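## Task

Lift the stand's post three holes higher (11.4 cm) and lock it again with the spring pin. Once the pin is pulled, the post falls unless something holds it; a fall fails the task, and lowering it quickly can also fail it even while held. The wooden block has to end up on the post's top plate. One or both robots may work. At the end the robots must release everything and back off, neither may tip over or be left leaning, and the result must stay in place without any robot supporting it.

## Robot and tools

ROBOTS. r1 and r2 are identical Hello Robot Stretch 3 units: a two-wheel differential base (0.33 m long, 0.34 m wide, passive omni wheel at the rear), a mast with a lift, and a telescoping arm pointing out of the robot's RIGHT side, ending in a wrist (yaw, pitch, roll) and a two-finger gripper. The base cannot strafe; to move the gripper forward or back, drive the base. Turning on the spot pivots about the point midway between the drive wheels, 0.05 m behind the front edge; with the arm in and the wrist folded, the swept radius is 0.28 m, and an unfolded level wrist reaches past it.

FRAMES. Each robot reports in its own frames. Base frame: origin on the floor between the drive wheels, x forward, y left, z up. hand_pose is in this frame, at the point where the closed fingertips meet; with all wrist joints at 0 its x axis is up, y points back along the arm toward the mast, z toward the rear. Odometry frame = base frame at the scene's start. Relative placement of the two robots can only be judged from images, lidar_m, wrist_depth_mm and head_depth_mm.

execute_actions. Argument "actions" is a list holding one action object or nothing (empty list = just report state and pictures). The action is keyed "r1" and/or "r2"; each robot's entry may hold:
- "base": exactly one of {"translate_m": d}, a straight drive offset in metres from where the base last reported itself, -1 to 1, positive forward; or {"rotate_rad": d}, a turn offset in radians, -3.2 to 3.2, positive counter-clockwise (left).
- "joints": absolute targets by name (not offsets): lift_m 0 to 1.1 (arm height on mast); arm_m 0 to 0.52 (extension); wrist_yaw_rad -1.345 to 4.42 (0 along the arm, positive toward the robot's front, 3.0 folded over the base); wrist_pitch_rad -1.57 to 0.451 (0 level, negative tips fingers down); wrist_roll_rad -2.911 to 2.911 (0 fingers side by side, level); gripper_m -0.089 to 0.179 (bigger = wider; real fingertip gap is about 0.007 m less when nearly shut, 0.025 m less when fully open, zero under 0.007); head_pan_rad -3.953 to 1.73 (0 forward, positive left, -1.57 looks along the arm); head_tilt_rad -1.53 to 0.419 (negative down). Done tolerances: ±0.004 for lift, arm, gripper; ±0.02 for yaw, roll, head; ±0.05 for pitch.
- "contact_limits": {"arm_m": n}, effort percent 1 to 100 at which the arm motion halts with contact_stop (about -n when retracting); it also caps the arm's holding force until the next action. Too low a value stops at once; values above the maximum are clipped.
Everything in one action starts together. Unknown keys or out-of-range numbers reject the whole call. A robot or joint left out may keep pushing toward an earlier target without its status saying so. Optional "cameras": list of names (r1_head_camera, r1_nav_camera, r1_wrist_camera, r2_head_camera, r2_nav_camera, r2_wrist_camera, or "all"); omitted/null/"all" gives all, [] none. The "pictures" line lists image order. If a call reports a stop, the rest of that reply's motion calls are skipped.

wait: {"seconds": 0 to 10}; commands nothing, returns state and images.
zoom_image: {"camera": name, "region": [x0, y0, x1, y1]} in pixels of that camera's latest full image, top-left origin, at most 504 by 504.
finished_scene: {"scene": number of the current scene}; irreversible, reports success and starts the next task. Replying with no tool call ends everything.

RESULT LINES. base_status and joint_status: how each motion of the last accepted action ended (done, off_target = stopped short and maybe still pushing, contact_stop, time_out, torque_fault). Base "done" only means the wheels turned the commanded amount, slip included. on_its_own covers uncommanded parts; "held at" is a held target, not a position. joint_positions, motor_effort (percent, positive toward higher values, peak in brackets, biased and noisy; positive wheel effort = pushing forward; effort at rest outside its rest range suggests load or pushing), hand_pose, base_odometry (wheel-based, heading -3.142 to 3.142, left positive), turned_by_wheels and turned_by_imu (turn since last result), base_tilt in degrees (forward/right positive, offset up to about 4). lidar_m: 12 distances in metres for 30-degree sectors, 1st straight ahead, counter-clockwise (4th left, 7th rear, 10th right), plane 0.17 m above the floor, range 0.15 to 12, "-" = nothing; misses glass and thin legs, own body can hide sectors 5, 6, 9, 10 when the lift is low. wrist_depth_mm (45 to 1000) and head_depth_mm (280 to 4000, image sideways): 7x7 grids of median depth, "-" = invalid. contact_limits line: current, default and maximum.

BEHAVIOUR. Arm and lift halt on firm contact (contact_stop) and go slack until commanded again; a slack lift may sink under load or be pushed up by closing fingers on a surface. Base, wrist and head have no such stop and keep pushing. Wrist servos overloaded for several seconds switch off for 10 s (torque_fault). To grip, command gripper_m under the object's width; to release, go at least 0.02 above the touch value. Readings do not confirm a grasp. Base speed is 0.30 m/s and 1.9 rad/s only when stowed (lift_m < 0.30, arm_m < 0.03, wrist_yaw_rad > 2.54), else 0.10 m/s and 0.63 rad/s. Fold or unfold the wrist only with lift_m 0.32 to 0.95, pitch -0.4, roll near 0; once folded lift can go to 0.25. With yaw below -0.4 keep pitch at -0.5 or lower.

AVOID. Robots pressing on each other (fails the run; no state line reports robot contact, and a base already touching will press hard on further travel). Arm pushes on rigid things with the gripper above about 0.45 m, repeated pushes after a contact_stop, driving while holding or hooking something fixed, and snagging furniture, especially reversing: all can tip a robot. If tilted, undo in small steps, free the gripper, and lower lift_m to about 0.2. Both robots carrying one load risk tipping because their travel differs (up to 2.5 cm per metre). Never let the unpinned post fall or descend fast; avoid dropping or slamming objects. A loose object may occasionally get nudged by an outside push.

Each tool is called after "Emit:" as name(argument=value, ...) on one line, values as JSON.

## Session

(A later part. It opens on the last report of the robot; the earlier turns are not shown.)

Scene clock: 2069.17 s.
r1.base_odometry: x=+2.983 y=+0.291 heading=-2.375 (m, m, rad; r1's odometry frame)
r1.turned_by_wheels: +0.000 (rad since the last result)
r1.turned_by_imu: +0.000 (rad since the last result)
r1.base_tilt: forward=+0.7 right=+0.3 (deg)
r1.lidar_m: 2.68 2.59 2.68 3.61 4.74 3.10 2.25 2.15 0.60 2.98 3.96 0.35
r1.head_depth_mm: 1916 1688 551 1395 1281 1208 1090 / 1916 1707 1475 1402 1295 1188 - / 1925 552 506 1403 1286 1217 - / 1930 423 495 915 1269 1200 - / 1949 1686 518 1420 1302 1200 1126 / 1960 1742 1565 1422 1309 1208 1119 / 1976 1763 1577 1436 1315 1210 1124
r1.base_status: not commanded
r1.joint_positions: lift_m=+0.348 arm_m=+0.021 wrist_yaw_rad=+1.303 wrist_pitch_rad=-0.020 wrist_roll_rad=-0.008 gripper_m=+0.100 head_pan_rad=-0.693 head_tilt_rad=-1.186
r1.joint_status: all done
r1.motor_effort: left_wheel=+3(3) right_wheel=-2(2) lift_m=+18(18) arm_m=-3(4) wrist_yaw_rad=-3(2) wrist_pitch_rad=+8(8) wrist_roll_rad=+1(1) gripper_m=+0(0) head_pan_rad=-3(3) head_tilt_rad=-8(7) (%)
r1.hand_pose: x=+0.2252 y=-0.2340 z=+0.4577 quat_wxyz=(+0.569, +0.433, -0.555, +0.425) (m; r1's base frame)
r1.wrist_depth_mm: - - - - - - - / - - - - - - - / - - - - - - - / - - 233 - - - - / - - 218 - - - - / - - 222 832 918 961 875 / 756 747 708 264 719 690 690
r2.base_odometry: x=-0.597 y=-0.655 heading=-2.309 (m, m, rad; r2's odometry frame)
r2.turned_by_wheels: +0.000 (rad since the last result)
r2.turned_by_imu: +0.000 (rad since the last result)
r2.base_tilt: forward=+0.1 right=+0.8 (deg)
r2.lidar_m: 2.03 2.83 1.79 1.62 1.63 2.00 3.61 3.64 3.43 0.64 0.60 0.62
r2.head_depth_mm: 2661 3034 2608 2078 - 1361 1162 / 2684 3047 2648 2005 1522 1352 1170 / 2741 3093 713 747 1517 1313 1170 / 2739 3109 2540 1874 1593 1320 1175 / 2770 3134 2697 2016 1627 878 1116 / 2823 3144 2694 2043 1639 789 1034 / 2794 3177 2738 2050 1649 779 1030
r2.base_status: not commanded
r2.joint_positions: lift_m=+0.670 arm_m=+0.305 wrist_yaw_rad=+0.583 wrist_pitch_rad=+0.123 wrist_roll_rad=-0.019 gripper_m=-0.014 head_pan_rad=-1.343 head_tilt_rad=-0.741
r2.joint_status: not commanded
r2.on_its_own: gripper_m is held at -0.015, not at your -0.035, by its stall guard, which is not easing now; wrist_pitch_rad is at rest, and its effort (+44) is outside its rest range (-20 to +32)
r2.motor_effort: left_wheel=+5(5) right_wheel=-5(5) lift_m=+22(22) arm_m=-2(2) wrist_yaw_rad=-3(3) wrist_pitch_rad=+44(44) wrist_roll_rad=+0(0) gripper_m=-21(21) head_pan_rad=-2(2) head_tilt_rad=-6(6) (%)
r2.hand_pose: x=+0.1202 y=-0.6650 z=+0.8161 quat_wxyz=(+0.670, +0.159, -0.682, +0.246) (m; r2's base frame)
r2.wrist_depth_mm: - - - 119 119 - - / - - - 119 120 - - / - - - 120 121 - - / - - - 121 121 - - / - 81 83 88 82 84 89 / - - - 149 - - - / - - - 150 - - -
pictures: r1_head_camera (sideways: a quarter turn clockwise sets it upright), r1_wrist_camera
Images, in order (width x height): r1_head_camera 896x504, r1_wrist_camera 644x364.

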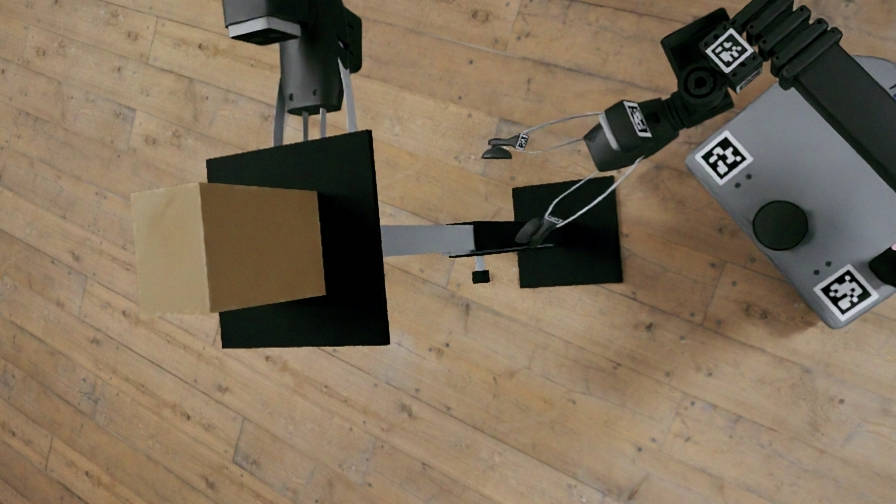

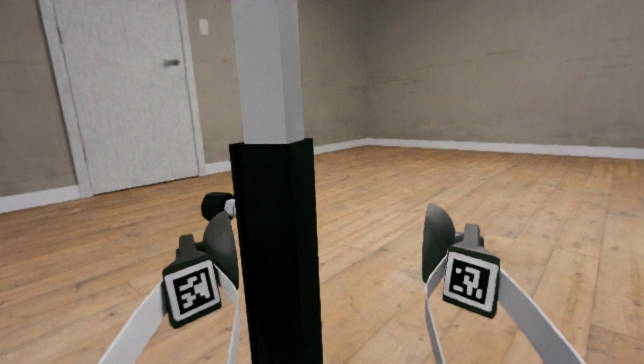

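Emit:
execute_actions(actions=[{"r1": {"base": {"translate_m": 0.052}, "joints": {"arm_m": 0.017}}}], cameras=["r1_head_camera", "r1_wrist_camera"])

Emit:
zoom_image(camera="r1_head_camera", region=[450, 130, 610, 290])

Emit:
zoom_image(camera="r1_wrist_camera", region=[170, 170, 290, 270])

Scene clock: 2105.93 s.
r1.base_odometry: x=+2.945 y=+0.255 heading=-2.375 (m, m, rad; r1's odometry frame)
r1.turned_by_wheels: +0.000 (rad since the last result)
r1.turned_by_imu: +0.000 (rad since the last result)
r1.base_tilt: forward=+0.6 right=+0.2 (deg)
r1.lidar_m: 2.63 2.54 2.63 3.55 4.78 3.16 2.29 2.20 0.62 3.07 0.31 0.31
r1.head_depth_mm: 1897 1695 553 1374 1279 1210 1089 / 1915 1698 518 1373 1296 1201 - / 1921 408 446 783 1283 1221 - / 1937 1698 483 777 1272 1201 - / 1947 1725 1537 1401 1303 1202 1132 / 1962 1740 1573 1423 1307 1208 1123 / 1973 1752 1574 1430 1313 1213 1127
r1.base_status: done
r1.joint_positions: lift_m=+0.348 arm_m=+0.017 wrist_yaw_rad=+1.303 wrist_pitch_rad=-0.020 wrist_roll_rad=-0.008 gripper_m=+0.100 head_pan_rad=-0.693 head_tilt_rad=-1.186
r1.joint_status: all done
r1.motor_effort: left_wheel=+3(7) right_wheel=-3(3) lift_m=+18(18) arm_m=-3(3) wrist_yaw_rad=-3(3) wrist_pitch_rad=+8(9) wrist_roll_rad=+1(1) gripper_m=+0(0) head_pan_rad=-3(3) head_tilt_rad=-8(7) (%)
r1.hand_pose: x=+0.2252 y=-0.2301 z=+0.4577 quat_wxyz=(+0.569, +0.433, -0.555, +0.425) (m; r1's base frame)
r1.wrist_depth_mm: - - - 152 - - - / - - - 155 - - - / - - - 157 - - - / - - - 151 - - - / - - 186 159 - - - / - - 173 166 918 956 916 / 758 754 711 173 707 683 716
r2.base_odometry: x=-0.597 y=-0.655 heading=-2.309 (m, m, rad; r2's odometry frame)
r2.turned_by_wheels: +0.000 (rad since the last result)
r2.turned_by_imu: -0.001 (rad since the last result)
r2.base_tilt: forward=+0.0 right=+0.8 (deg)
r2.lidar_m: 2.03 2.82 1.80 1.62 1.63 2.00 3.63 3.64 3.43 0.65 0.63 0.73
r2.head_depth_mm: 2655 3016 2608 2059 - 1356 1163 / 2694 3044 2673 2010 1530 1360 1167 / 2751 3099 714 747 1536 1324 1173 / 2762 3163 2525 1881 1538 1308 1173 / 2766 3123 2681 2016 1635 891 1114 / 2802 3172 2737 2039 1659 798 1033 / 2806 3162 2709 2050 1644 1125 1053
r2.base_status: not commanded
r2.joint_positions: lift_m=+0.670 arm_m=+0.305 wrist_yaw_rad=+0.583 wrist_pitch_rad=+0.123 wrist_roll_rad=-0.019 gripper_m=-0.014 head_pan_rad=-1.343 head_tilt_rad=-0.741
r2.joint_status: not commanded
r2.on_its_own: gripper_m is held at -0.015, not at your -0.035, by its stall guard, which is not easing now; wrist_pitch_rad is at rest, and its effort (+44) is outside its rest range (-20 to +32)
r2.motor_effort: left_wheel=+5(5) right_wheel=-5(6) lift_m=+23(22) arm_m=-2(2) wrist_yaw_rad=-3(3) wrist_pitch_rad=+44(45) wrist_roll_rad=+0(0) gripper_m=-20(21) head_pan_rad=-3(2) head_tilt_rad=-6(6) (%)
r2.hand_pose: x=+0.1202 y=-0.6650 z=+0.8161 quat_wxyz=(+0.670, +0.159, -0.682, +0.246) (m; r2's base frame)
r2.wrist_depth_mm: - - - 118 119 - - / - - - 119 120 - - / - - - 120 121 - - / - - - 121 122 - - / - 81 83 89 82 84 90 / - - - 148 - - - / - - - 150 - - -
pictures: r1_head_camera (sideways: a quarter turn clockwise sets it upright), r1_wrist_camera
Images, in order (width x height): r1_head_camera 896x504, r1_wrist_camera 644x364.

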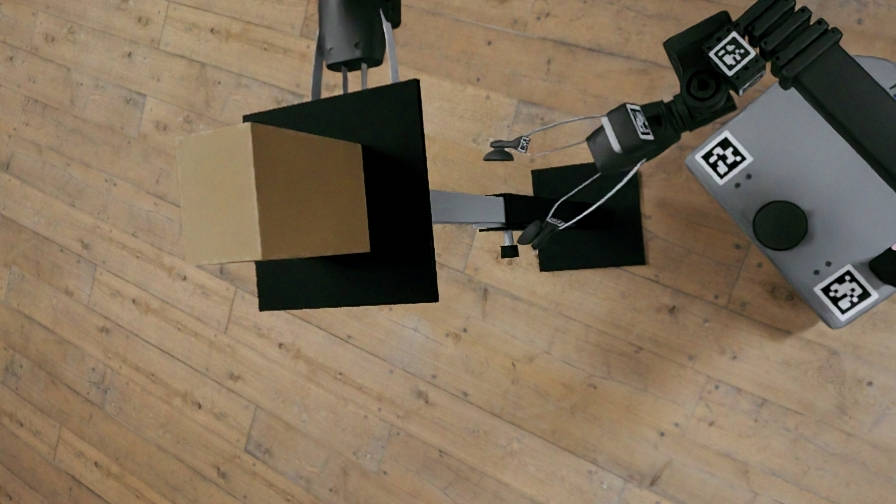

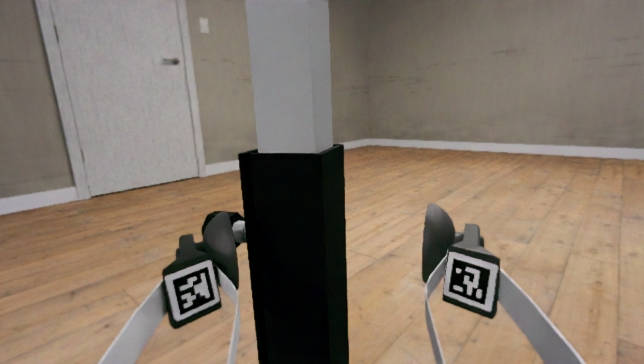

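Region (450, 130, 610, 290) of r1_head_camera's 896x504 image, scaled by 3.150, with more detail than that image has.

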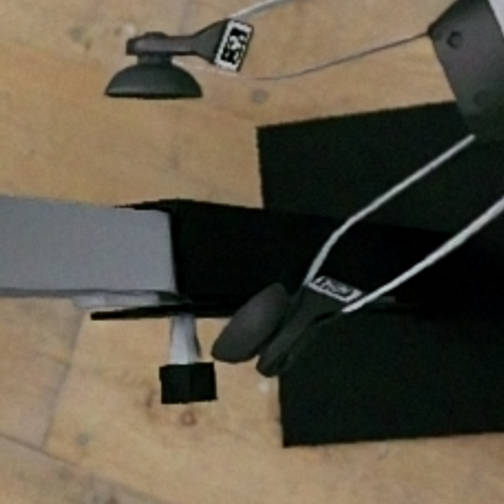

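Region (170, 170, 290, 270) of r1_wrist_camera's 644x364 image, scaled by 4.200.

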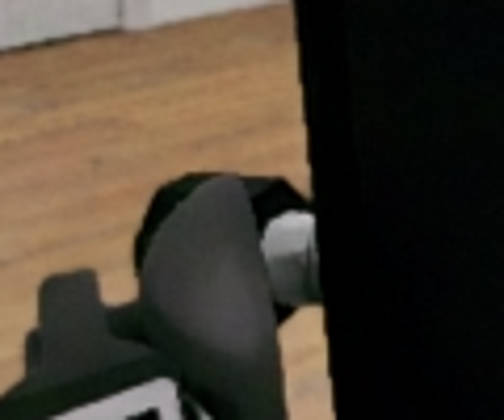

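Emit:
execute_actions(actions=[{"r1": {"base": {"translate_m": 0.009}}}], cameras=["r1_head_camera"])

Emit:
zoom_image(camera="r1_head_camera", region=[450, 130, 610, 290])

Scene clock: 2128.07 s.
r1.base_odometry: x=+2.939 y=+0.249 heading=-2.375 (m, m, rad; r1's odometry frame)
r1.turned_by_wheels: +0.000 (rad since the last result)
r1.turned_by_imu: +0.000 (rad since the last result)
r1.base_tilt: forward=+0.6 right=+0.2 (deg)
r1.lidar_m: 2.63 2.53 2.62 3.55 4.77 3.18 2.30 2.21 0.63 3.07 0.30 0.30
r1.head_depth_mm: 1896 1703 1528 1383 1277 1211 1090 / 1917 1702 505 1347 1300 1203 - / 1922 408 433 670 1265 1220 - / 1938 1719 496 1356 1272 1197 - / 1960 1745 1537 1411 1302 1206 1126 / 1968 1739 1571 1427 1309 1205 1119 / 1970 1751 1577 1435 1312 1212 1122
r1.base_status: done
r1.joint_positions: lift_m=+0.348 arm_m=+0.017 wrist_yaw_rad=+1.313 wrist_pitch_rad=-0.025 wrist_roll_rad=-0.008 gripper_m=+0.100 head_pan_rad=-0.693 head_tilt_rad=-1.186
r1.joint_status: not commanded
r1.on_its_own: wrist_yaw_rad is at rest, and its effort (-17) is outside its rest range (-12 to +12)
r1.motor_effort: left_wheel=+4(7) right_wheel=+3(5) lift_m=+18(19) arm_m=-2(3) wrist_yaw_rad=-17(17) wrist_pitch_rad=+11(11) wrist_roll_rad=+1(1) gripper_m=-3(3) head_pan_rad=-3(3) head_tilt_rad=-7(7) (%)
r1.hand_pose: x=+0.2257 y=-0.2274 z=+0.4564 quat_wxyz=(+0.568, +0.437, -0.552, +0.426) (m; r1's base frame)
r1.wrist_depth_mm: - - - 134 - - - / - - - 140 - - - / - - - 144 - - - / - - - 143 - - - / - - 176 149 - - - / - - 889 156 912 938 902 / 768 741 711 163 704 693 707
r2.base_odometry: x=-0.597 y=-0.655 heading=-2.309 (m, m, rad; r2's odometry frame)
r2.turned_by_wheels: +0.000 (rad since the last result)
r2.turned_by_imu: -0.001 (rad since the last result)
r2.base_tilt: forward=+0.0 right=+0.8 (deg)
r2.lidar_m: 2.02 2.83 1.79 1.62 1.63 1.99 3.63 3.66 3.45 0.65 0.63 0.73
r2.head_depth_mm: 2692 3020 2612 2069 - 1357 1163 / 2680 3049 2597 1992 1522 1359 1162 / 2747 3076 712 747 1535 1313 1168 / 2767 3108 2531 1878 1580 1303 1177 / 2769 3152 2678 2025 1625 891 1109 / 2765 3118 2708 2029 1636 796 1035 / 2797 3206 2717 2058 1637 1125 1052
r2.base_status: not commanded
r2.joint_positions: lift_m=+0.670 arm_m=+0.305 wrist_yaw_rad=+0.583 wrist_pitch_rad=+0.123 wrist_roll_rad=-0.019 gripper_m=-0.014 head_pan_rad=-1.343 head_tilt_rad=-0.741
r2.joint_status: not commanded
r2.on_its_own: gripper_m is held at -0.015, not at your -0.035, by its stall guard, which is not easing now; wrist_pitch_rad is at rest, and its effort (+44) is outside its rest range (-20 to +32)
r2.motor_effort: left_wheel=+5(5) right_wheel=-5(5) lift_m=+23(22) arm_m=-1(3) wrist_yaw_rad=-4(3) wrist_pitch_rad=+44(44) wrist_roll_rad=+0(0) gripper_m=-21(21) head_pan_rad=-2(2) head_tilt_rad=-6(6) (%)
r2.hand_pose: x=+0.1202 y=-0.6650 z=+0.8161 quat_wxyz=(+0.670, +0.159, -0.682, +0.246) (m; r2's base frame)
r2.wrist_depth_mm: - - - 118 119 - - / - - - 119 120 - - / - - - 120 121 - - / - - - 121 121 - - / - 81 83 88 82 84 89 / - - - 148 - - - / - - - 150 - - -
pictures: r1_head_camera (sideways: a quarter turn clockwise sets it upright)
Images, in order (width x height): r1_head_camera 896x504.

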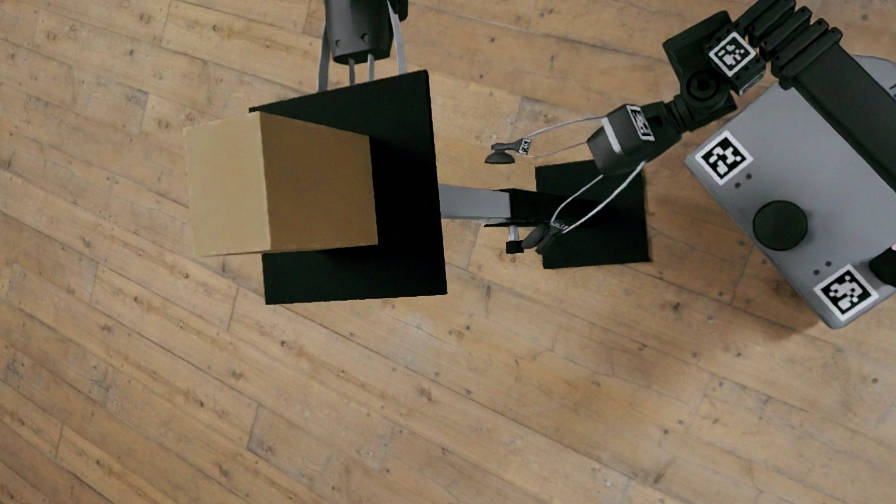

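Region (450, 130, 610, 290) of r1_head_camera's 896x504 image, scaled by 3.150, with more detail than that image has.

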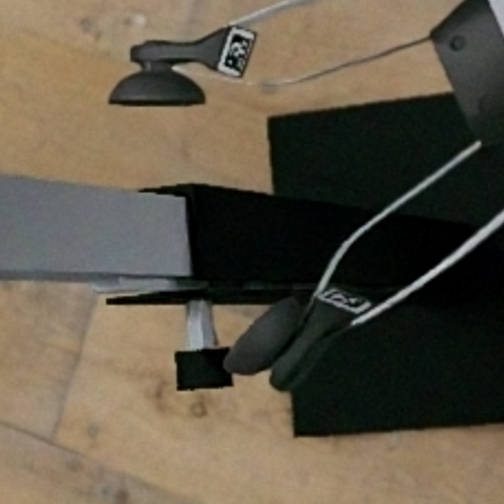

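Emit:
execute_actions(actions=[{"r1": {"base": {"translate_m": -0.014}}}], cameras=[])

Emit:
execute_actions(actions=[{"r1": {"joints": {"arm_m": 0.023}}}], cameras=["r1_head_camera"])

Emit:
zoom_image(camera="r1_head_camera", region=[450, 130, 610, 290])

Scene clock: 2139.87 s.
r1.base_odometry: x=+2.949 y=+0.258 heading=-2.375 (m, m, rad; r1's odometry frame)
r1.turned_by_wheels: +0.000 (rad since the last result)
r1.turned_by_imu: +0.000 (rad since the last result)
r1.base_tilt: forward=+0.6 right=+0.3 (deg)
r1.lidar_m: 2.64 2.55 2.64 3.56 4.76 3.15 2.30 2.19 0.62 3.06 0.31 0.31
r1.head_depth_mm: 1909 1692 547 1386 1279 1211 1089 / 1916 1714 519 1366 1296 1206 - / 1923 408 453 1353 1281 1215 - / 1933 1673 491 858 1274 1197 - / 1953 1736 1523 1407 1299 1200 1130 / 1957 1743 1576 1423 1306 1211 1123 / 1993 1749 1574 1439 1313 1214 1123
r1.base_status: done
r1.joint_positions: lift_m=+0.348 arm_m=+0.017 wrist_yaw_rad=+1.303 wrist_pitch_rad=-0.025 wrist_roll_rad=-0.008 gripper_m=+0.100 head_pan_rad=-0.693 head_tilt_rad=-1.186
r1.joint_status: not commanded
r1.motor_effort: left_wheel=+2(5) right_wheel=-2(5) lift_m=+18(18) arm_m=-1(2) wrist_yaw_rad=-4(16) wrist_pitch_rad=+10(11) wrist_roll_rad=+1(1) gripper_m=+0(3) head_pan_rad=-3(3) head_tilt_rad=-7(8) (%)
r1.hand_pose: x=+0.2251 y=-0.2298 z=+0.4565 quat_wxyz=(+0.570, +0.434, -0.554, +0.423) (m; r1's base frame)
r1.wrist_depth_mm: - - - 161 - - - / - - - 162 - - - / - - - 166 - - - / - - - 157 - - - / - - 189 164 - - - / - - 178 173 897 958 887 / 764 753 707 179 736 686 701
r2.base_odometry: x=-0.597 y=-0.655 heading=-2.309 (m, m, rad; r2's odometry frame)
r2.turned_by_wheels: +0.000 (rad since the last result)
r2.turned_by_imu: -0.001 (rad since the last result)
r2.base_tilt: forward=+0.1 right=+0.8 (deg)
r2.lidar_m: 2.03 2.84 1.79 1.62 1.63 1.99 3.62 3.66 3.44 0.65 0.62 0.73
r2.head_depth_mm: 2691 2999 2638 2062 - 1350 1163 / 2685 3044 2628 1996 1532 1358 1169 / 2714 3130 713 751 1529 1324 1170 / 2768 3114 2556 1869 1549 1295 1171 / 2773 3118 2683 2024 1640 925 1108 / 2796 3144 2711 2043 1627 795 1031 / 2824 3181 2744 2058 1634 1110 1051
r2.base_status: not commanded
r2.joint_positions: lift_m=+0.670 arm_m=+0.305 wrist_yaw_rad=+0.583 wrist_pitch_rad=+0.123 wrist_roll_rad=-0.019 gripper_m=-0.014 head_pan_rad=-1.343 head_tilt_rad=-0.741
r2.joint_status: not commanded
r2.on_its_own: gripper_m is held at -0.015, not at your -0.035, by its stall guard, which is not easing now; wrist_pitch_rad is at rest, and its effort (+44) is outside its rest range (-20 to +32)
r2.motor_effort: left_wheel=+5(5) right_wheel=-5(5) lift_m=+22(22) arm_m=-1(2) wrist_yaw_rad=-3(3) wrist_pitch_rad=+44(45) wrist_roll_rad=+0(0) gripper_m=-22(20) head_pan_rad=-3(2) head_tilt_rad=-6(6) (%)
r2.hand_pose: x=+0.1202 y=-0.6650 z=+0.8161 quat_wxyz=(+0.670, +0.159, -0.682, +0.246) (m; r2's base frame)
r2.wrist_depth_mm: - - - 118 119 - - / - - - 119 119 - - / - - - 120 121 - - / - - - 121 122 - - / - 81 83 88 82 84 89 / - - - 148 - - - / - - - 150 - - -
pictures: none
No camera images: the call's "cameras" was empty. Leave "cameras" out to get every camera's image.

Scene clock: 2140.57 s.
r1.base_odometry: x=+2.949 y=+0.258 heading=-2.375 (m, m, rad; r1's odometry frame)
r1.turned_by_wheels: +0.000 (rad since the last result)
r1.turned_by_imu: +0.000 (rad since the last result)
r1.base_tilt: forward=+0.7 right=+0.2 (deg)
r1.lidar_m: 2.63 2.54 2.63 3.56 4.76 3.16 2.29 2.20 0.62 3.05 0.31 0.31
r1.head_depth_mm: 1914 1691 547 1392 1280 1212 1083 / 1920 1711 520 1368 1302 1190 - / 1931 408 453 1354 1277 1220 - / 1954 1668 491 856 1270 1199 - / 1941 1735 1516 1398 1306 1204 1129 / 1963 1735 1567 1425 1310 1209 1122 / 1971 1751 1574 1430 1315 1210 1124
r1.base_status: not commanded
r1.joint_positions: lift_m=+0.348 arm_m=+0.023 wrist_yaw_rad=+1.303 wrist_pitch_rad=-0.025 wrist_roll_rad=-0.008 gripper_m=+0.100 head_pan_rad=-0.693 head_tilt_rad=-1.186
r1.joint_status: all done
r1.motor_effort: left_wheel=+1(3) right_wheel=-2(2) lift_m=+18(18) arm_m=+4(3) wrist_yaw_rad=-4(4) wrist_pitch_rad=+11(11) wrist_roll_rad=+1(1) gripper_m=+0(0) head_pan_rad=-3(3) head_tilt_rad=-8(8) (%)
r1.hand_pose: x=+0.2251 y=-0.2355 z=+0.4565 quat_wxyz=(+0.570, +0.434, -0.554, +0.423) (m; r1's base frame)
r1.wrist_depth_mm: - - - - - - - / - - - - - - - / - - - - - - - / - - 162 166 - - - / - - 170 170 - - - / - - 173 174 897 946 864 / 784 754 724 178 714 701 707
r2.base_odometry: x=-0.597 y=-0.655 heading=-2.309 (m, m, rad; r2's odometry frame)
r2.turned_by_wheels: +0.000 (rad since the last result)
r2.turned_by_imu: +0.000 (rad since the last result)
r2.base_tilt: forward=+0.0 right=+0.8 (deg)
r2.lidar_m: 2.02 2.83 1.79 1.62 1.63 1.99 3.61 3.64 3.44 0.65 0.63 0.73
r2.head_depth_mm: 2685 2993 2632 2065 - 1352 1170 / 2694 3066 2635 2013 1530 1353 1164 / 2755 3067 711 746 1534 1320 1167 / 2764 3099 2572 1892 1575 1292 1175 / 2812 3085 2687 2034 1634 889 1109 / 2805 3180 2683 2027 1645 786 1029 / 2820 3225 2688 2051 1654 1108 1052
r2.base_status: not commanded
r2.joint_positions: lift_m=+0.670 arm_m=+0.305 wrist_yaw_rad=+0.583 wrist_pitch_rad=+0.123 wrist_roll_rad=-0.019 gripper_m=-0.014 head_pan_rad=-1.343 head_tilt_rad=-0.741
r2.joint_status: not commanded
r2.on_its_own: gripper_m is held at -0.015, not at your -0.035, by its stall guard, which is not easing now; wrist_pitch_rad is at rest, and its effort (+44) is outside its rest range (-20 to +32)
r2.motor_effort: left_wheel=+5(5) right_wheel=-5(5) lift_m=+22(23) arm_m=-2(2) wrist_yaw_rad=-3(4) wrist_pitch_rad=+44(44) wrist_roll_rad=+0(0) gripper_m=-21(21) head_pan_rad=-2(2) head_tilt_rad=-6(6) (%)
r2.hand_pose: x=+0.1202 y=-0.6650 z=+0.8161 quat_wxyz=(+0.670, +0.159, -0.682, +0.246) (m; r2's base frame)
r2.wrist_depth_mm: - - - 118 119 - - / - - - 119 120 - - / - - - 120 121 - - / - - - 121 122 - - / - 81 83 88 82 84 90 / - - - 149 - - - / - - - 149 - - -
pictures: r1_head_camera (sideways: a quarter turn clockwise sets it upright)
Images, in order (width x height): r1_head_camera 896x504.

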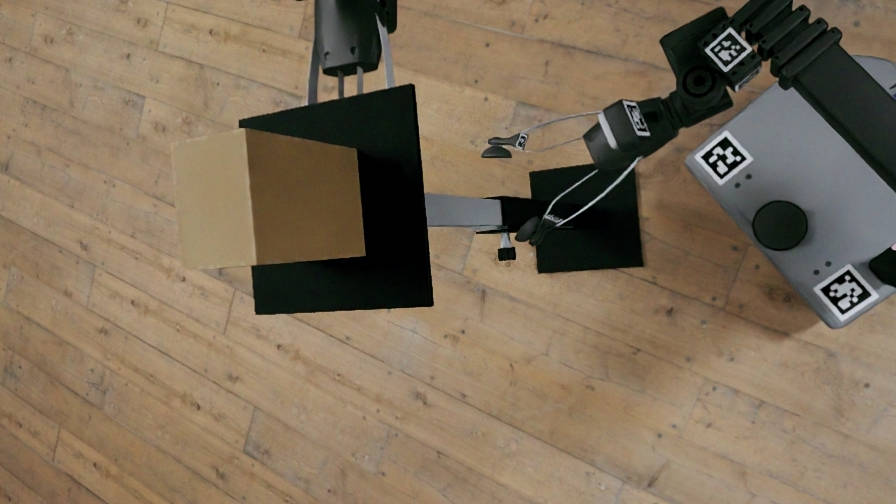

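Region (450, 130, 610, 290) of r1_head_camera's 896x504 image, scaled by 3.150, with more detail than that image has.

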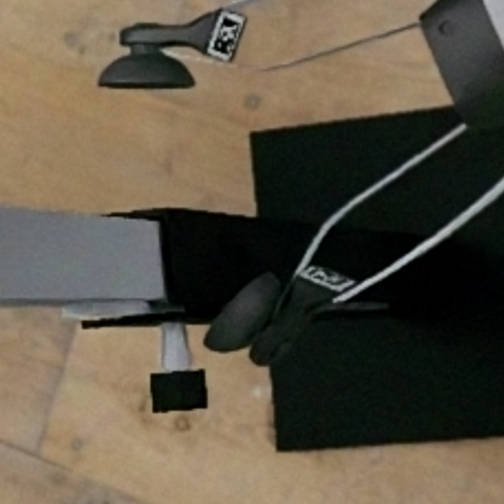

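Emit:
execute_actions(actions=[{"r1": {"base": {"translate_m": 0.012}}}], cameras=["r1_head_camera"])

Emit:
zoom_image(camera="r1_head_camera", region=[450, 130, 610, 290])

Scene clock: 2163.83 s.
r1.base_odometry: x=+2.940 y=+0.250 heading=-2.375 (m, m, rad; r1's odometry frame)
r1.turned_by_wheels: +0.000 (rad since the last result)
r1.turned_by_imu: +0.000 (rad since the last result)
r1.base_tilt: forward=+0.6 right=+0.3 (deg)
r1.lidar_m: 2.62 2.54 2.62 3.53 4.78 3.19 2.30 2.21 0.63 3.08 0.30 0.30
r1.head_depth_mm: 1905 1694 1530 1381 1282 1211 1083 / 1918 1700 504 1363 1306 1190 - / 1934 408 437 656 1265 1221 - / 1946 1699 495 1360 1272 1197 - / 1945 1733 1535 1401 1300 1203 1129 / 1964 1745 1572 1427 1305 1208 1122 / 1972 1751 1571 1432 1315 1214 1122
r1.base_status: done
r1.joint_positions: lift_m=+0.348 arm_m=+0.023 wrist_yaw_rad=+1.303 wrist_pitch_rad=-0.026 wrist_roll_rad=-0.008 gripper_m=+0.100 head_pan_rad=-0.693 head_tilt_rad=-1.186
r1.joint_status: not commanded
r1.motor_effort: left_wheel=+3(6) right_wheel=+7(7) lift_m=+18(18) arm_m=+4(4) wrist_yaw_rad=-4(5) wrist_pitch_rad=+11(11) wrist_roll_rad=+1(1) gripper_m=-1(1) head_pan_rad=-3(3) head_tilt_rad=-7(8) (%)
r1.hand_pose: x=+0.2251 y=-0.2353 z=+0.4563 quat_wxyz=(+0.570, +0.434, -0.554, +0.423) (m; r1's base frame)
r1.wrist_depth_mm: - - - 154 - - - / - - - 156 - - - / - - - 158 - - - / - - 158 146 - - - / - - 158 149 - - - / - - 160 156 920 902 866 / 766 744 706 165 709 697 686
r2.base_odometry: x=-0.597 y=-0.655 heading=-2.309 (m, m, rad; r2's odometry frame)
r2.turned_by_wheels: +0.000 (rad since the last result)
r2.turned_by_imu: -0.001 (rad since the last result)
r2.base_tilt: forward=+0.0 right=+0.8 (deg)
r2.lidar_m: 2.02 2.83 1.80 1.62 1.63 1.99 3.62 3.64 3.46 0.65 0.63 0.73
r2.head_depth_mm: 2690 2985 2618 2060 - 1343 1165 / 2743 3039 2650 1998 1536 1352 1163 / 2675 3065 713 750 1530 1318 1167 / 2729 3114 2562 1877 1584 1291 1174 / 2772 3093 2693 2036 1621 887 1111 / 2781 3153 2692 2064 1622 787 1035 / 2793 3192 2727 2037 1653 1123 1059
r2.base_status: not commanded
r2.joint_positions: lift_m=+0.670 arm_m=+0.305 wrist_yaw_rad=+0.583 wrist_pitch_rad=+0.123 wrist_roll_rad=-0.019 gripper_m=-0.014 head_pan_rad=-1.343 head_tilt_rad=-0.741
r2.joint_status: not commanded
r2.on_its_own: gripper_m is held at -0.015, not at your -0.035, by its stall guard, which is not easing now; wrist_pitch_rad is at rest, and its effort (+45) is outside its rest range (-20 to +32)
r2.motor_effort: left_wheel=+5(5) right_wheel=-5(5) lift_m=+22(23) arm_m=-2(1) wrist_yaw_rad=-3(4) wrist_pitch_rad=+45(44) wrist_roll_rad=+0(0) gripper_m=-21(21) head_pan_rad=-2(2) head_tilt_rad=-6(7) (%)
r2.hand_pose: x=+0.1202 y=-0.6650 z=+0.8161 quat_wxyz=(+0.670, +0.159, -0.682, +0.246) (m; r2's base frame)
r2.wrist_depth_mm: - - - 118 119 - - / - - - 119 120 - - / - - - 120 121 - - / - - - 121 122 - - / - 81 83 88 82 84 90 / - - - 148 - - - / - - - 150 - - -
pictures: r1_head_camera (sideways: a quarter turn clockwise sets it upright)
Images, in order (width x height): r1_head_camera 896x504.

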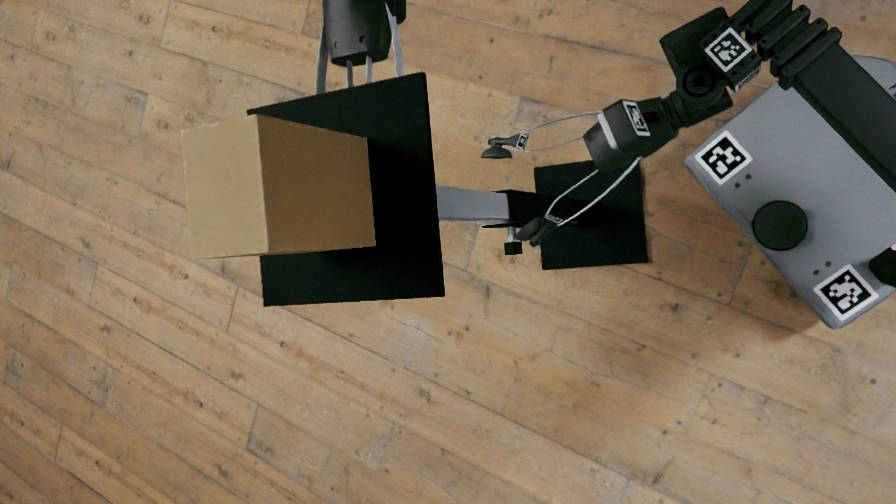

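Region (450, 130, 610, 290) of r1_head_camera's 896x504 image, scaled by 3.150, with more detail than that image has.

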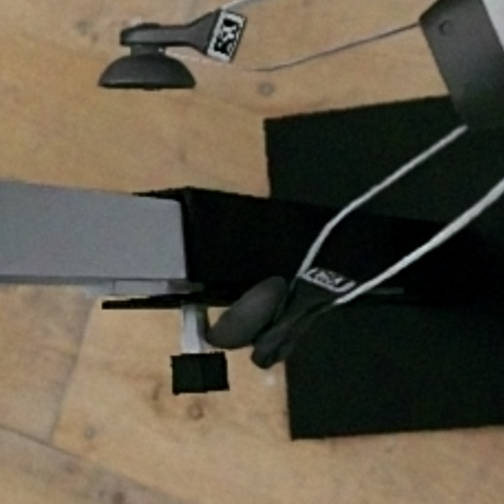

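Emit:
execute_actions(actions=[{"r1": {"base": {"translate_m": 0.006}, "joints": {"wrist_yaw_rad": 1.34}}}], cameras=["r1_head_camera"])

Emit:
zoom_image(camera="r1_head_camera", region=[450, 130, 610, 290])

Scene clock: 2171.07 s.
r1.base_odometry: x=+2.936 y=+0.246 heading=-2.375 (m, m, rad; r1's odometry frame)
r1.turned_by_wheels: -0.001 (rad since the last result)
r1.turned_by_imu: -0.002 (rad since the last result)
r1.base_tilt: forward=+0.6 right=+0.3 (deg)
r1.lidar_m: 2.62 2.54 2.62 3.52 4.80 3.17 2.30 2.21 0.63 3.06 0.30 0.30
r1.head_depth_mm: 1907 1697 1531 1380 1281 1213 1083 / 1925 1704 498 1348 1303 1188 - / 1928 408 430 665 1269 1223 - / 1937 1727 502 815 1274 1198 - / 1949 1724 1541 1421 1309 1210 1128 / 1962 1748 1569 1425 1308 1210 1119 / 1980 1754 1580 1429 1317 1214 1126
r1.base_status: done
r1.joint_positions: lift_m=+0.348 arm_m=+0.023 wrist_yaw_rad=+1.337 wrist_pitch_rad=-0.028 wrist_roll_rad=-0.008 gripper_m=+0.100 head_pan_rad=-0.693 head_tilt_rad=-1.186
r1.joint_status: all done
r1.on_its_own: right_wheel is at rest, and its effort (+21) is outside its rest range (-18 to +18)
r1.motor_effort: left_wheel=+0(6) right_wheel=+21(22) lift_m=+18(18) arm_m=+4(4) wrist_yaw_rad=+4(6) wrist_pitch_rad=+12(12) wrist_roll_rad=+1(1) gripper_m=+1(2) head_pan_rad=-3(3) head_tilt_rad=-8(8) (%)
r1.hand_pose: x=+0.2271 y=-0.2270 z=+0.4556 quat_wxyz=(+0.564, +0.444, -0.546, +0.432) (m; r1's base frame)
r1.wrist_depth_mm: - - - 130 - - - / - - - 136 - - - / - - - 141 - - - / - - - 139 - - - / - - 155 145 - - - / - - 162 152 922 932 859 / 770 747 707 159 732 693 708
r2.base_odometry: x=-0.597 y=-0.655 heading=-2.309 (m, m, rad; r2's odometry frame)
r2.turned_by_wheels: +0.000 (rad since the last result)
r2.turned_by_imu: -0.001 (rad since the last result)
r2.base_tilt: forward=+0.0 right=+0.8 (deg)
r2.lidar_m: 2.03 2.83 1.80 1.62 1.64 1.99 3.62 3.64 3.46 0.65 0.63 0.74
r2.head_depth_mm: 2709 2990 2591 2047 - 1356 1170 / 2740 3078 2650 1990 1534 1358 1165 / 2734 3081 712 748 1534 1320 1170 / 2782 3090 2545 1877 1576 1296 1171 / 2787 3162 2688 2012 1640 875 1108 / 2820 3195 2722 2058 1629 792 1044 / 2817 3230 2727 2040 1641 1118 1059
r2.base_status: not commanded
r2.joint_positions: lift_m=+0.670 arm_m=+0.305 wrist_yaw_rad=+0.583 wrist_pitch_rad=+0.123 wrist_roll_rad=-0.019 gripper_m=-0.014 head_pan_rad=-1.343 head_tilt_rad=-0.741
r2.joint_status: not commanded
r2.on_its_own: gripper_m is held at -0.015, not at your -0.035, by its stall guard, which is not easing now; wrist_pitch_rad is at rest, and its effort (+45) is outside its rest range (-20 to +32)
r2.motor_effort: left_wheel=+5(5) right_wheel=-5(5) lift_m=+22(22) arm_m=-1(2) wrist_yaw_rad=-3(3) wrist_pitch_rad=+45(44) wrist_roll_rad=+0(0) gripper_m=-21(21) head_pan_rad=-2(2) head_tilt_rad=-6(6) (%)
r2.hand_pose: x=+0.1202 y=-0.6650 z=+0.8161 quat_wxyz=(+0.670, +0.159, -0.682, +0.246) (m; r2's base frame)
r2.wrist_depth_mm: - - - 118 119 - - / - - - 119 119 - - / - - - 120 120 - - / - - - 121 121 - - / - 81 83 88 82 84 90 / - - - 148 - - - / - - - 150 - - -
pictures: r1_head_camera (sideways: a quarter turn clockwise sets it upright)
Images, in order (width x height): r1_head_camera 896x504.

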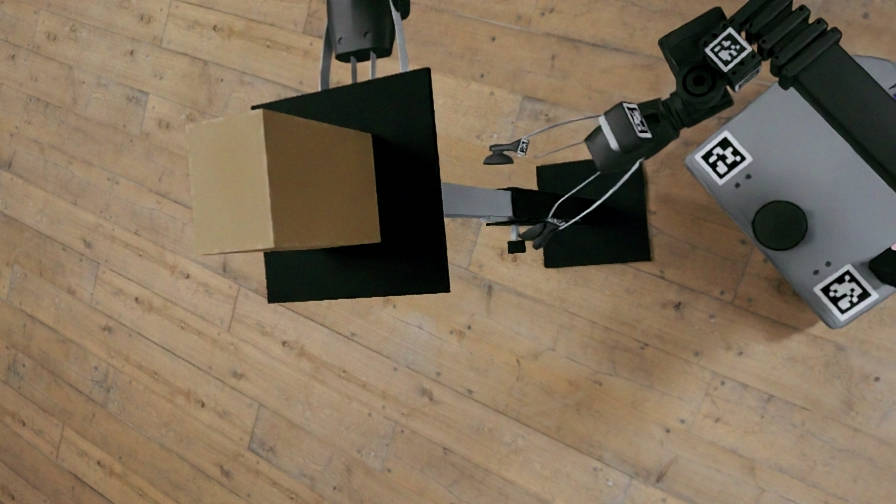

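Region (450, 130, 610, 290) of r1_head_camera's 896x504 image, scaled by 3.150, with more detail than that image has.

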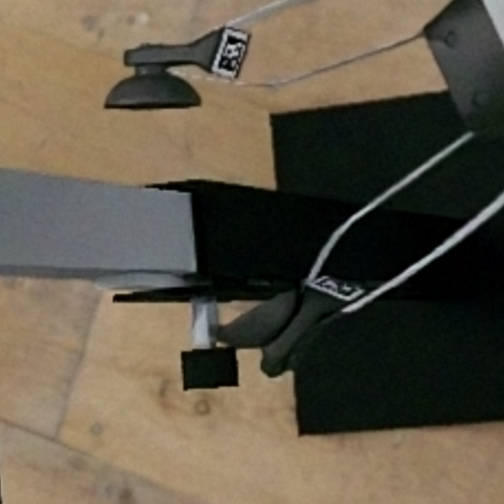

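Emit:
execute_actions(actions=[{"r1": {"base": {"translate_m": 0.005}, "joints": {"wrist_yaw_rad": 1.375}}}], cameras=["r1_head_camera"])

Emit:
zoom_image(camera="r1_head_camera", region=[450, 130, 610, 290])

Scene clock: 2177.53 s.
r1.base_odometry: x=+2.933 y=+0.243 heading=-2.376 (m, m, rad; r1's odometry frame)
r1.turned_by_wheels: -0.001 (rad since the last result)
r1.turned_by_imu: -0.015 (rad since the last result)
r1.base_tilt: forward=+0.5 right=+0.3 (deg)
r1.lidar_m: 2.63 2.53 2.61 3.47 4.76 3.25 2.32 2.21 0.63 3.03 0.30 0.29
r1.head_depth_mm: 1902 1697 1532 1378 1284 1207 1084 / 1915 1708 505 1353 1302 1190 - / 1934 408 427 641 1275 1217 - / 1932 1720 486 489 1272 1201 - / 1955 1730 1544 1399 1302 1198 1126 / 1964 1744 1573 1427 1308 1212 1121 / 1971 1748 1583 1429 1309 1213 1123
r1.base_status: done
r1.joint_positions: lift_m=+0.348 arm_m=+0.023 wrist_yaw_rad=+1.363 wrist_pitch_rad=-0.028 wrist_roll_rad=-0.008 gripper_m=+0.100 head_pan_rad=-0.693 head_tilt_rad=-1.186
r1.joint_status: all done
r1.on_its_own: right_wheel is at rest, and its effort (+22) is outside its rest range (-18 to +18); wrist_yaw_rad is at rest, and its effort (+16) is outside its rest range (-12 to +12)
r1.motor_effort: left_wheel=+0(5) right_wheel=+22(24) lift_m=+18(18) arm_m=+4(4) wrist_yaw_rad=+16(14) wrist_pitch_rad=+12(13) wrist_roll_rad=+1(1) gripper_m=+4(3) head_pan_rad=-3(3) head_tilt_rad=-7(7) (%)
r1.hand_pose: x=+0.2286 y=-0.2205 z=+0.4556 quat_wxyz=(+0.558, +0.451, -0.540, +0.439) (m; r1's base frame)
r1.wrist_depth_mm: - - - 129 - - - / - - - 134 - - - / - - - 140 - - - / - - - 140 - - - / - - 180 145 - - - / - - 849 150 888 939 900 / 753 762 728 158 711 703 694
r2.base_odometry: x=-0.597 y=-0.655 heading=-2.309 (m, m, rad; r2's odometry frame)
r2.turned_by_wheels: +0.000 (rad since the last result)
r2.turned_by_imu: -0.001 (rad since the last result)
r2.base_tilt: forward=+0.0 right=+0.8 (deg)
r2.lidar_m: 2.03 2.83 1.79 1.62 1.63 1.99 3.62 3.65 3.43 0.65 0.64 0.74
r2.head_depth_mm: 2688 3026 2598 2043 - 1353 1164 / 2674 3051 2658 2018 1535 1358 1164 / 2712 3115 716 747 1531 1319 1171 / 2738 3116 2529 1877 1587 1296 1172 / 2786 3119 2703 2043 1623 877 1115 / 2796 3157 2667 2033 1642 796 1044 / 2822 3199 2710 2032 1645 1127 1059
r2.base_status: not commanded
r2.joint_positions: lift_m=+0.670 arm_m=+0.305 wrist_yaw_rad=+0.583 wrist_pitch_rad=+0.123 wrist_roll_rad=-0.019 gripper_m=-0.014 head_pan_rad=-1.343 head_tilt_rad=-0.741
r2.joint_status: not commanded
r2.on_its_own: gripper_m is held at -0.015, not at your -0.035, by its stall guard, which is not easing now; wrist_pitch_rad is at rest, and its effort (+44) is outside its rest range (-20 to +32)
r2.motor_effort: left_wheel=+5(5) right_wheel=-5(5) lift_m=+23(23) arm_m=-1(1) wrist_yaw_rad=-4(3) wrist_pitch_rad=+44(44) wrist_roll_rad=+0(0) gripper_m=-21(20) head_pan_rad=-2(2) head_tilt_rad=-6(6) (%)
r2.hand_pose: x=+0.1202 y=-0.6650 z=+0.8161 quat_wxyz=(+0.670, +0.159, -0.682, +0.246) (m; r2's base frame)
r2.wrist_depth_mm: - - - 118 119 - - / - - - 120 120 - - / - - - 120 121 - - / - - - 121 122 - - / - 81 83 88 82 84 89 / - - - 148 - - - / - - - 150 - - -
pictures: r1_head_camera (sideways: a quarter turn clockwise sets it upright)
Images, in order (width x height): r1_head_camera 896x504.

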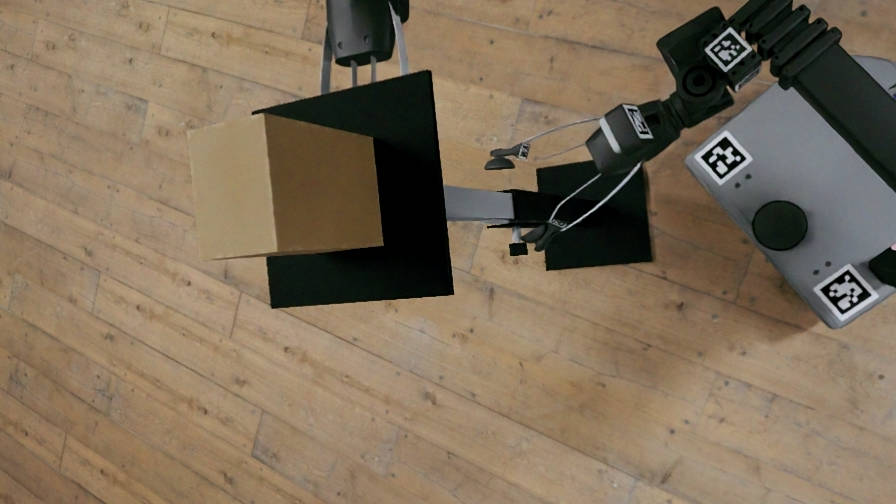

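Region (450, 130, 610, 290) of r1_head_camera's 896x504 image, scaled by 3.150, with more detail than that image has.

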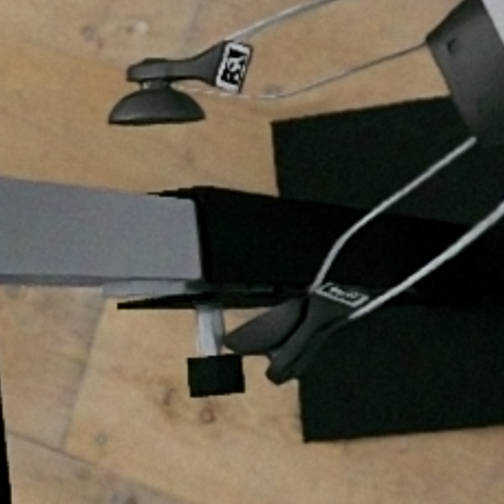

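Emit:
execute_actions(actions=[{"r2": {"joints": {"lift_m": 0.666}}}], cameras=["r1_head_camera"])

Emit:
zoom_image(camera="r1_head_camera", region=[450, 130, 610, 290])

Scene clock: 2298.10 s.
r1.base_odometry: x=+2.933 y=+0.243 heading=-2.376 (m, m, rad; r1's odometry frame)
r1.turned_by_wheels: +0.000 (rad since the last result)
r1.turned_by_imu: +0.000 (rad since the last result)
r1.base_tilt: forward=+0.6 right=+0.3 (deg)
r1.lidar_m: 2.63 2.54 2.61 3.51 4.78 3.25 2.33 2.21 0.63 3.03 0.30 0.29
r1.head_depth_mm: 1915 1689 1533 1377 1280 1211 1081 / 1909 1701 507 1351 1300 1190 - / 1919 1712 427 641 1273 1223 - / 1938 1728 487 491 1273 1205 - / 1947 1743 1544 1400 1301 1202 1130 / 1965 1740 1564 1424 1313 1206 1120 / 1971 1740 1576 1432 1312 1210 1122
r1.base_status: not commanded
r1.joint_positions: lift_m=+0.348 arm_m=+0.023 wrist_yaw_rad=+1.363 wrist_pitch_rad=-0.028 wrist_roll_rad=-0.008 gripper_m=+0.100 head_pan_rad=-0.693 head_tilt_rad=-1.186
r1.joint_status: not commanded
r1.on_its_own: right_wheel is at rest, and its effort (+22) is outside its rest range (-18 to +18); wrist_yaw_rad is at rest, and its effort (+15) is outside its rest range (-12 to +12)
r1.motor_effort: left_wheel=-1(1) right_wheel=+22(22) lift_m=+18(18) arm_m=+4(4) wrist_yaw_rad=+15(15) wrist_pitch_rad=+12(12) wrist_roll_rad=+1(1) gripper_m=+4(3) head_pan_rad=-3(3) head_tilt_rad=-8(8) (%)
r1.hand_pose: x=+0.2286 y=-0.2205 z=+0.4556 quat_wxyz=(+0.558, +0.451, -0.540, +0.439) (m; r1's base frame)
r1.wrist_depth_mm: - - - 129 - - - / - - - 134 - - - / - - - 140 - - - / - - - 139 - - - / - - 181 145 - - - / - - 854 151 913 924 885 / 751 740 705 158 723 705 695
r2.base_odometry: x=-0.597 y=-0.655 heading=-2.309 (m, m, rad; r2's odometry frame)
r2.turned_by_wheels: +0.000 (rad since the last result)
r2.turned_by_imu: -0.001 (rad since the last result)
r2.base_tilt: forward=+0.0 right=+0.8 (deg)
r2.lidar_m: 2.03 2.82 1.80 1.62 1.63 1.99 3.61 3.66 3.45 0.65 0.63 0.74
r2.head_depth_mm: 2699 3037 2585 2012 - 1356 1161 / 2705 3056 2646 1993 1515 1359 1169 / 2760 3076 712 749 1531 1322 1169 / 2780 3122 2550 1892 1577 1306 1165 / 2764 3142 2682 2032 1638 879 1110 / 2795 3168 2666 2032 1648 800 1041 / 2795 3196 2721 2035 1638 1123 1058
r2.base_status: not commanded
r2.joint_positions: lift_m=+0.666 arm_m=+0.305 wrist_yaw_rad=+0.583 wrist_pitch_rad=+0.131 wrist_roll_rad=-0.019 gripper_m=-0.014 head_pan_rad=-1.343 head_tilt_rad=-0.741
r2.joint_status: all done
r2.on_its_own: gripper_m is held at -0.015, not at your -0.035, by its stall guard, which is not easing now; wrist_pitch_rad is at rest, and its effort (+42) is outside its rest range (-20 to +32)
r2.motor_effort: left_wheel=+5(5) right_wheel=-5(5) lift_m=+22(21) arm_m=-2(1) wrist_yaw_rad=-3(3) wrist_pitch_rad=+42(44) wrist_roll_rad=+0(0) gripper_m=-21(20) head_pan_rad=-2(3) head_tilt_rad=-6(6) (%)
r2.hand_pose: x=+0.1201 y=-0.6650 z=+0.8142 quat_wxyz=(+0.669, +0.156, -0.683, +0.248) (m; r2's base frame)
r2.wrist_depth_mm: - - - 119 120 - - / - - - 119 120 - - / - - - 121 121 - - / - - - 121 122 - - / - 92 82 85 90 82 86 / - - - 149 - - - / - - - 150 - - -
pictures: r1_head_camera (sideways: a quarter turn clockwise sets it upright)
Images, in order (width x height): r1_head_camera 896x504.

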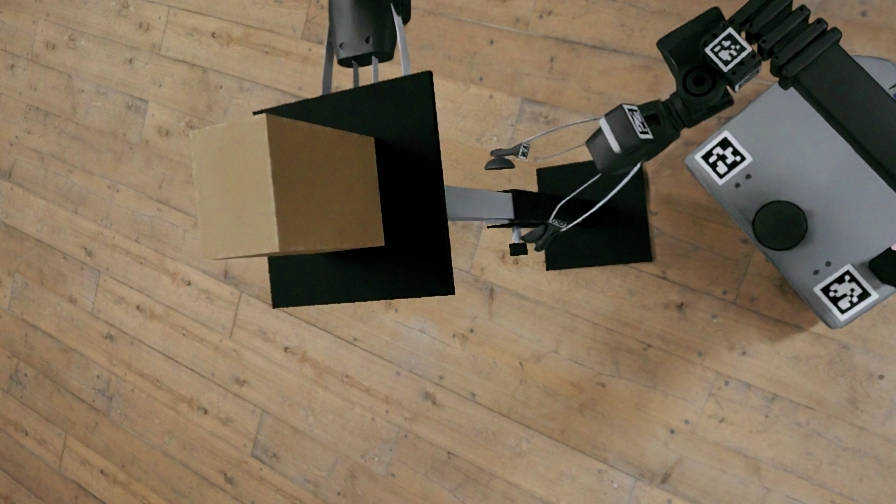

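Region (450, 130, 610, 290) of r1_head_camera's 896x504 image, scaled by 3.150, with more detail than that image has.

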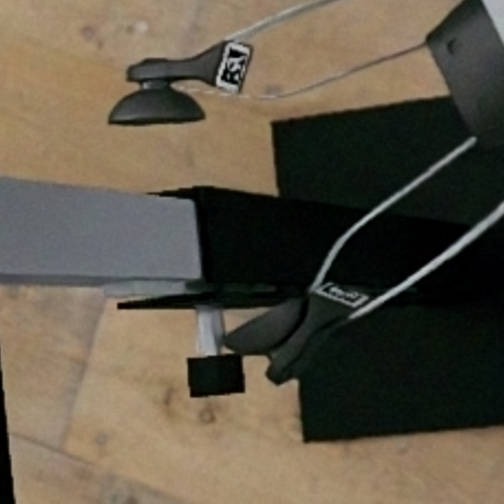

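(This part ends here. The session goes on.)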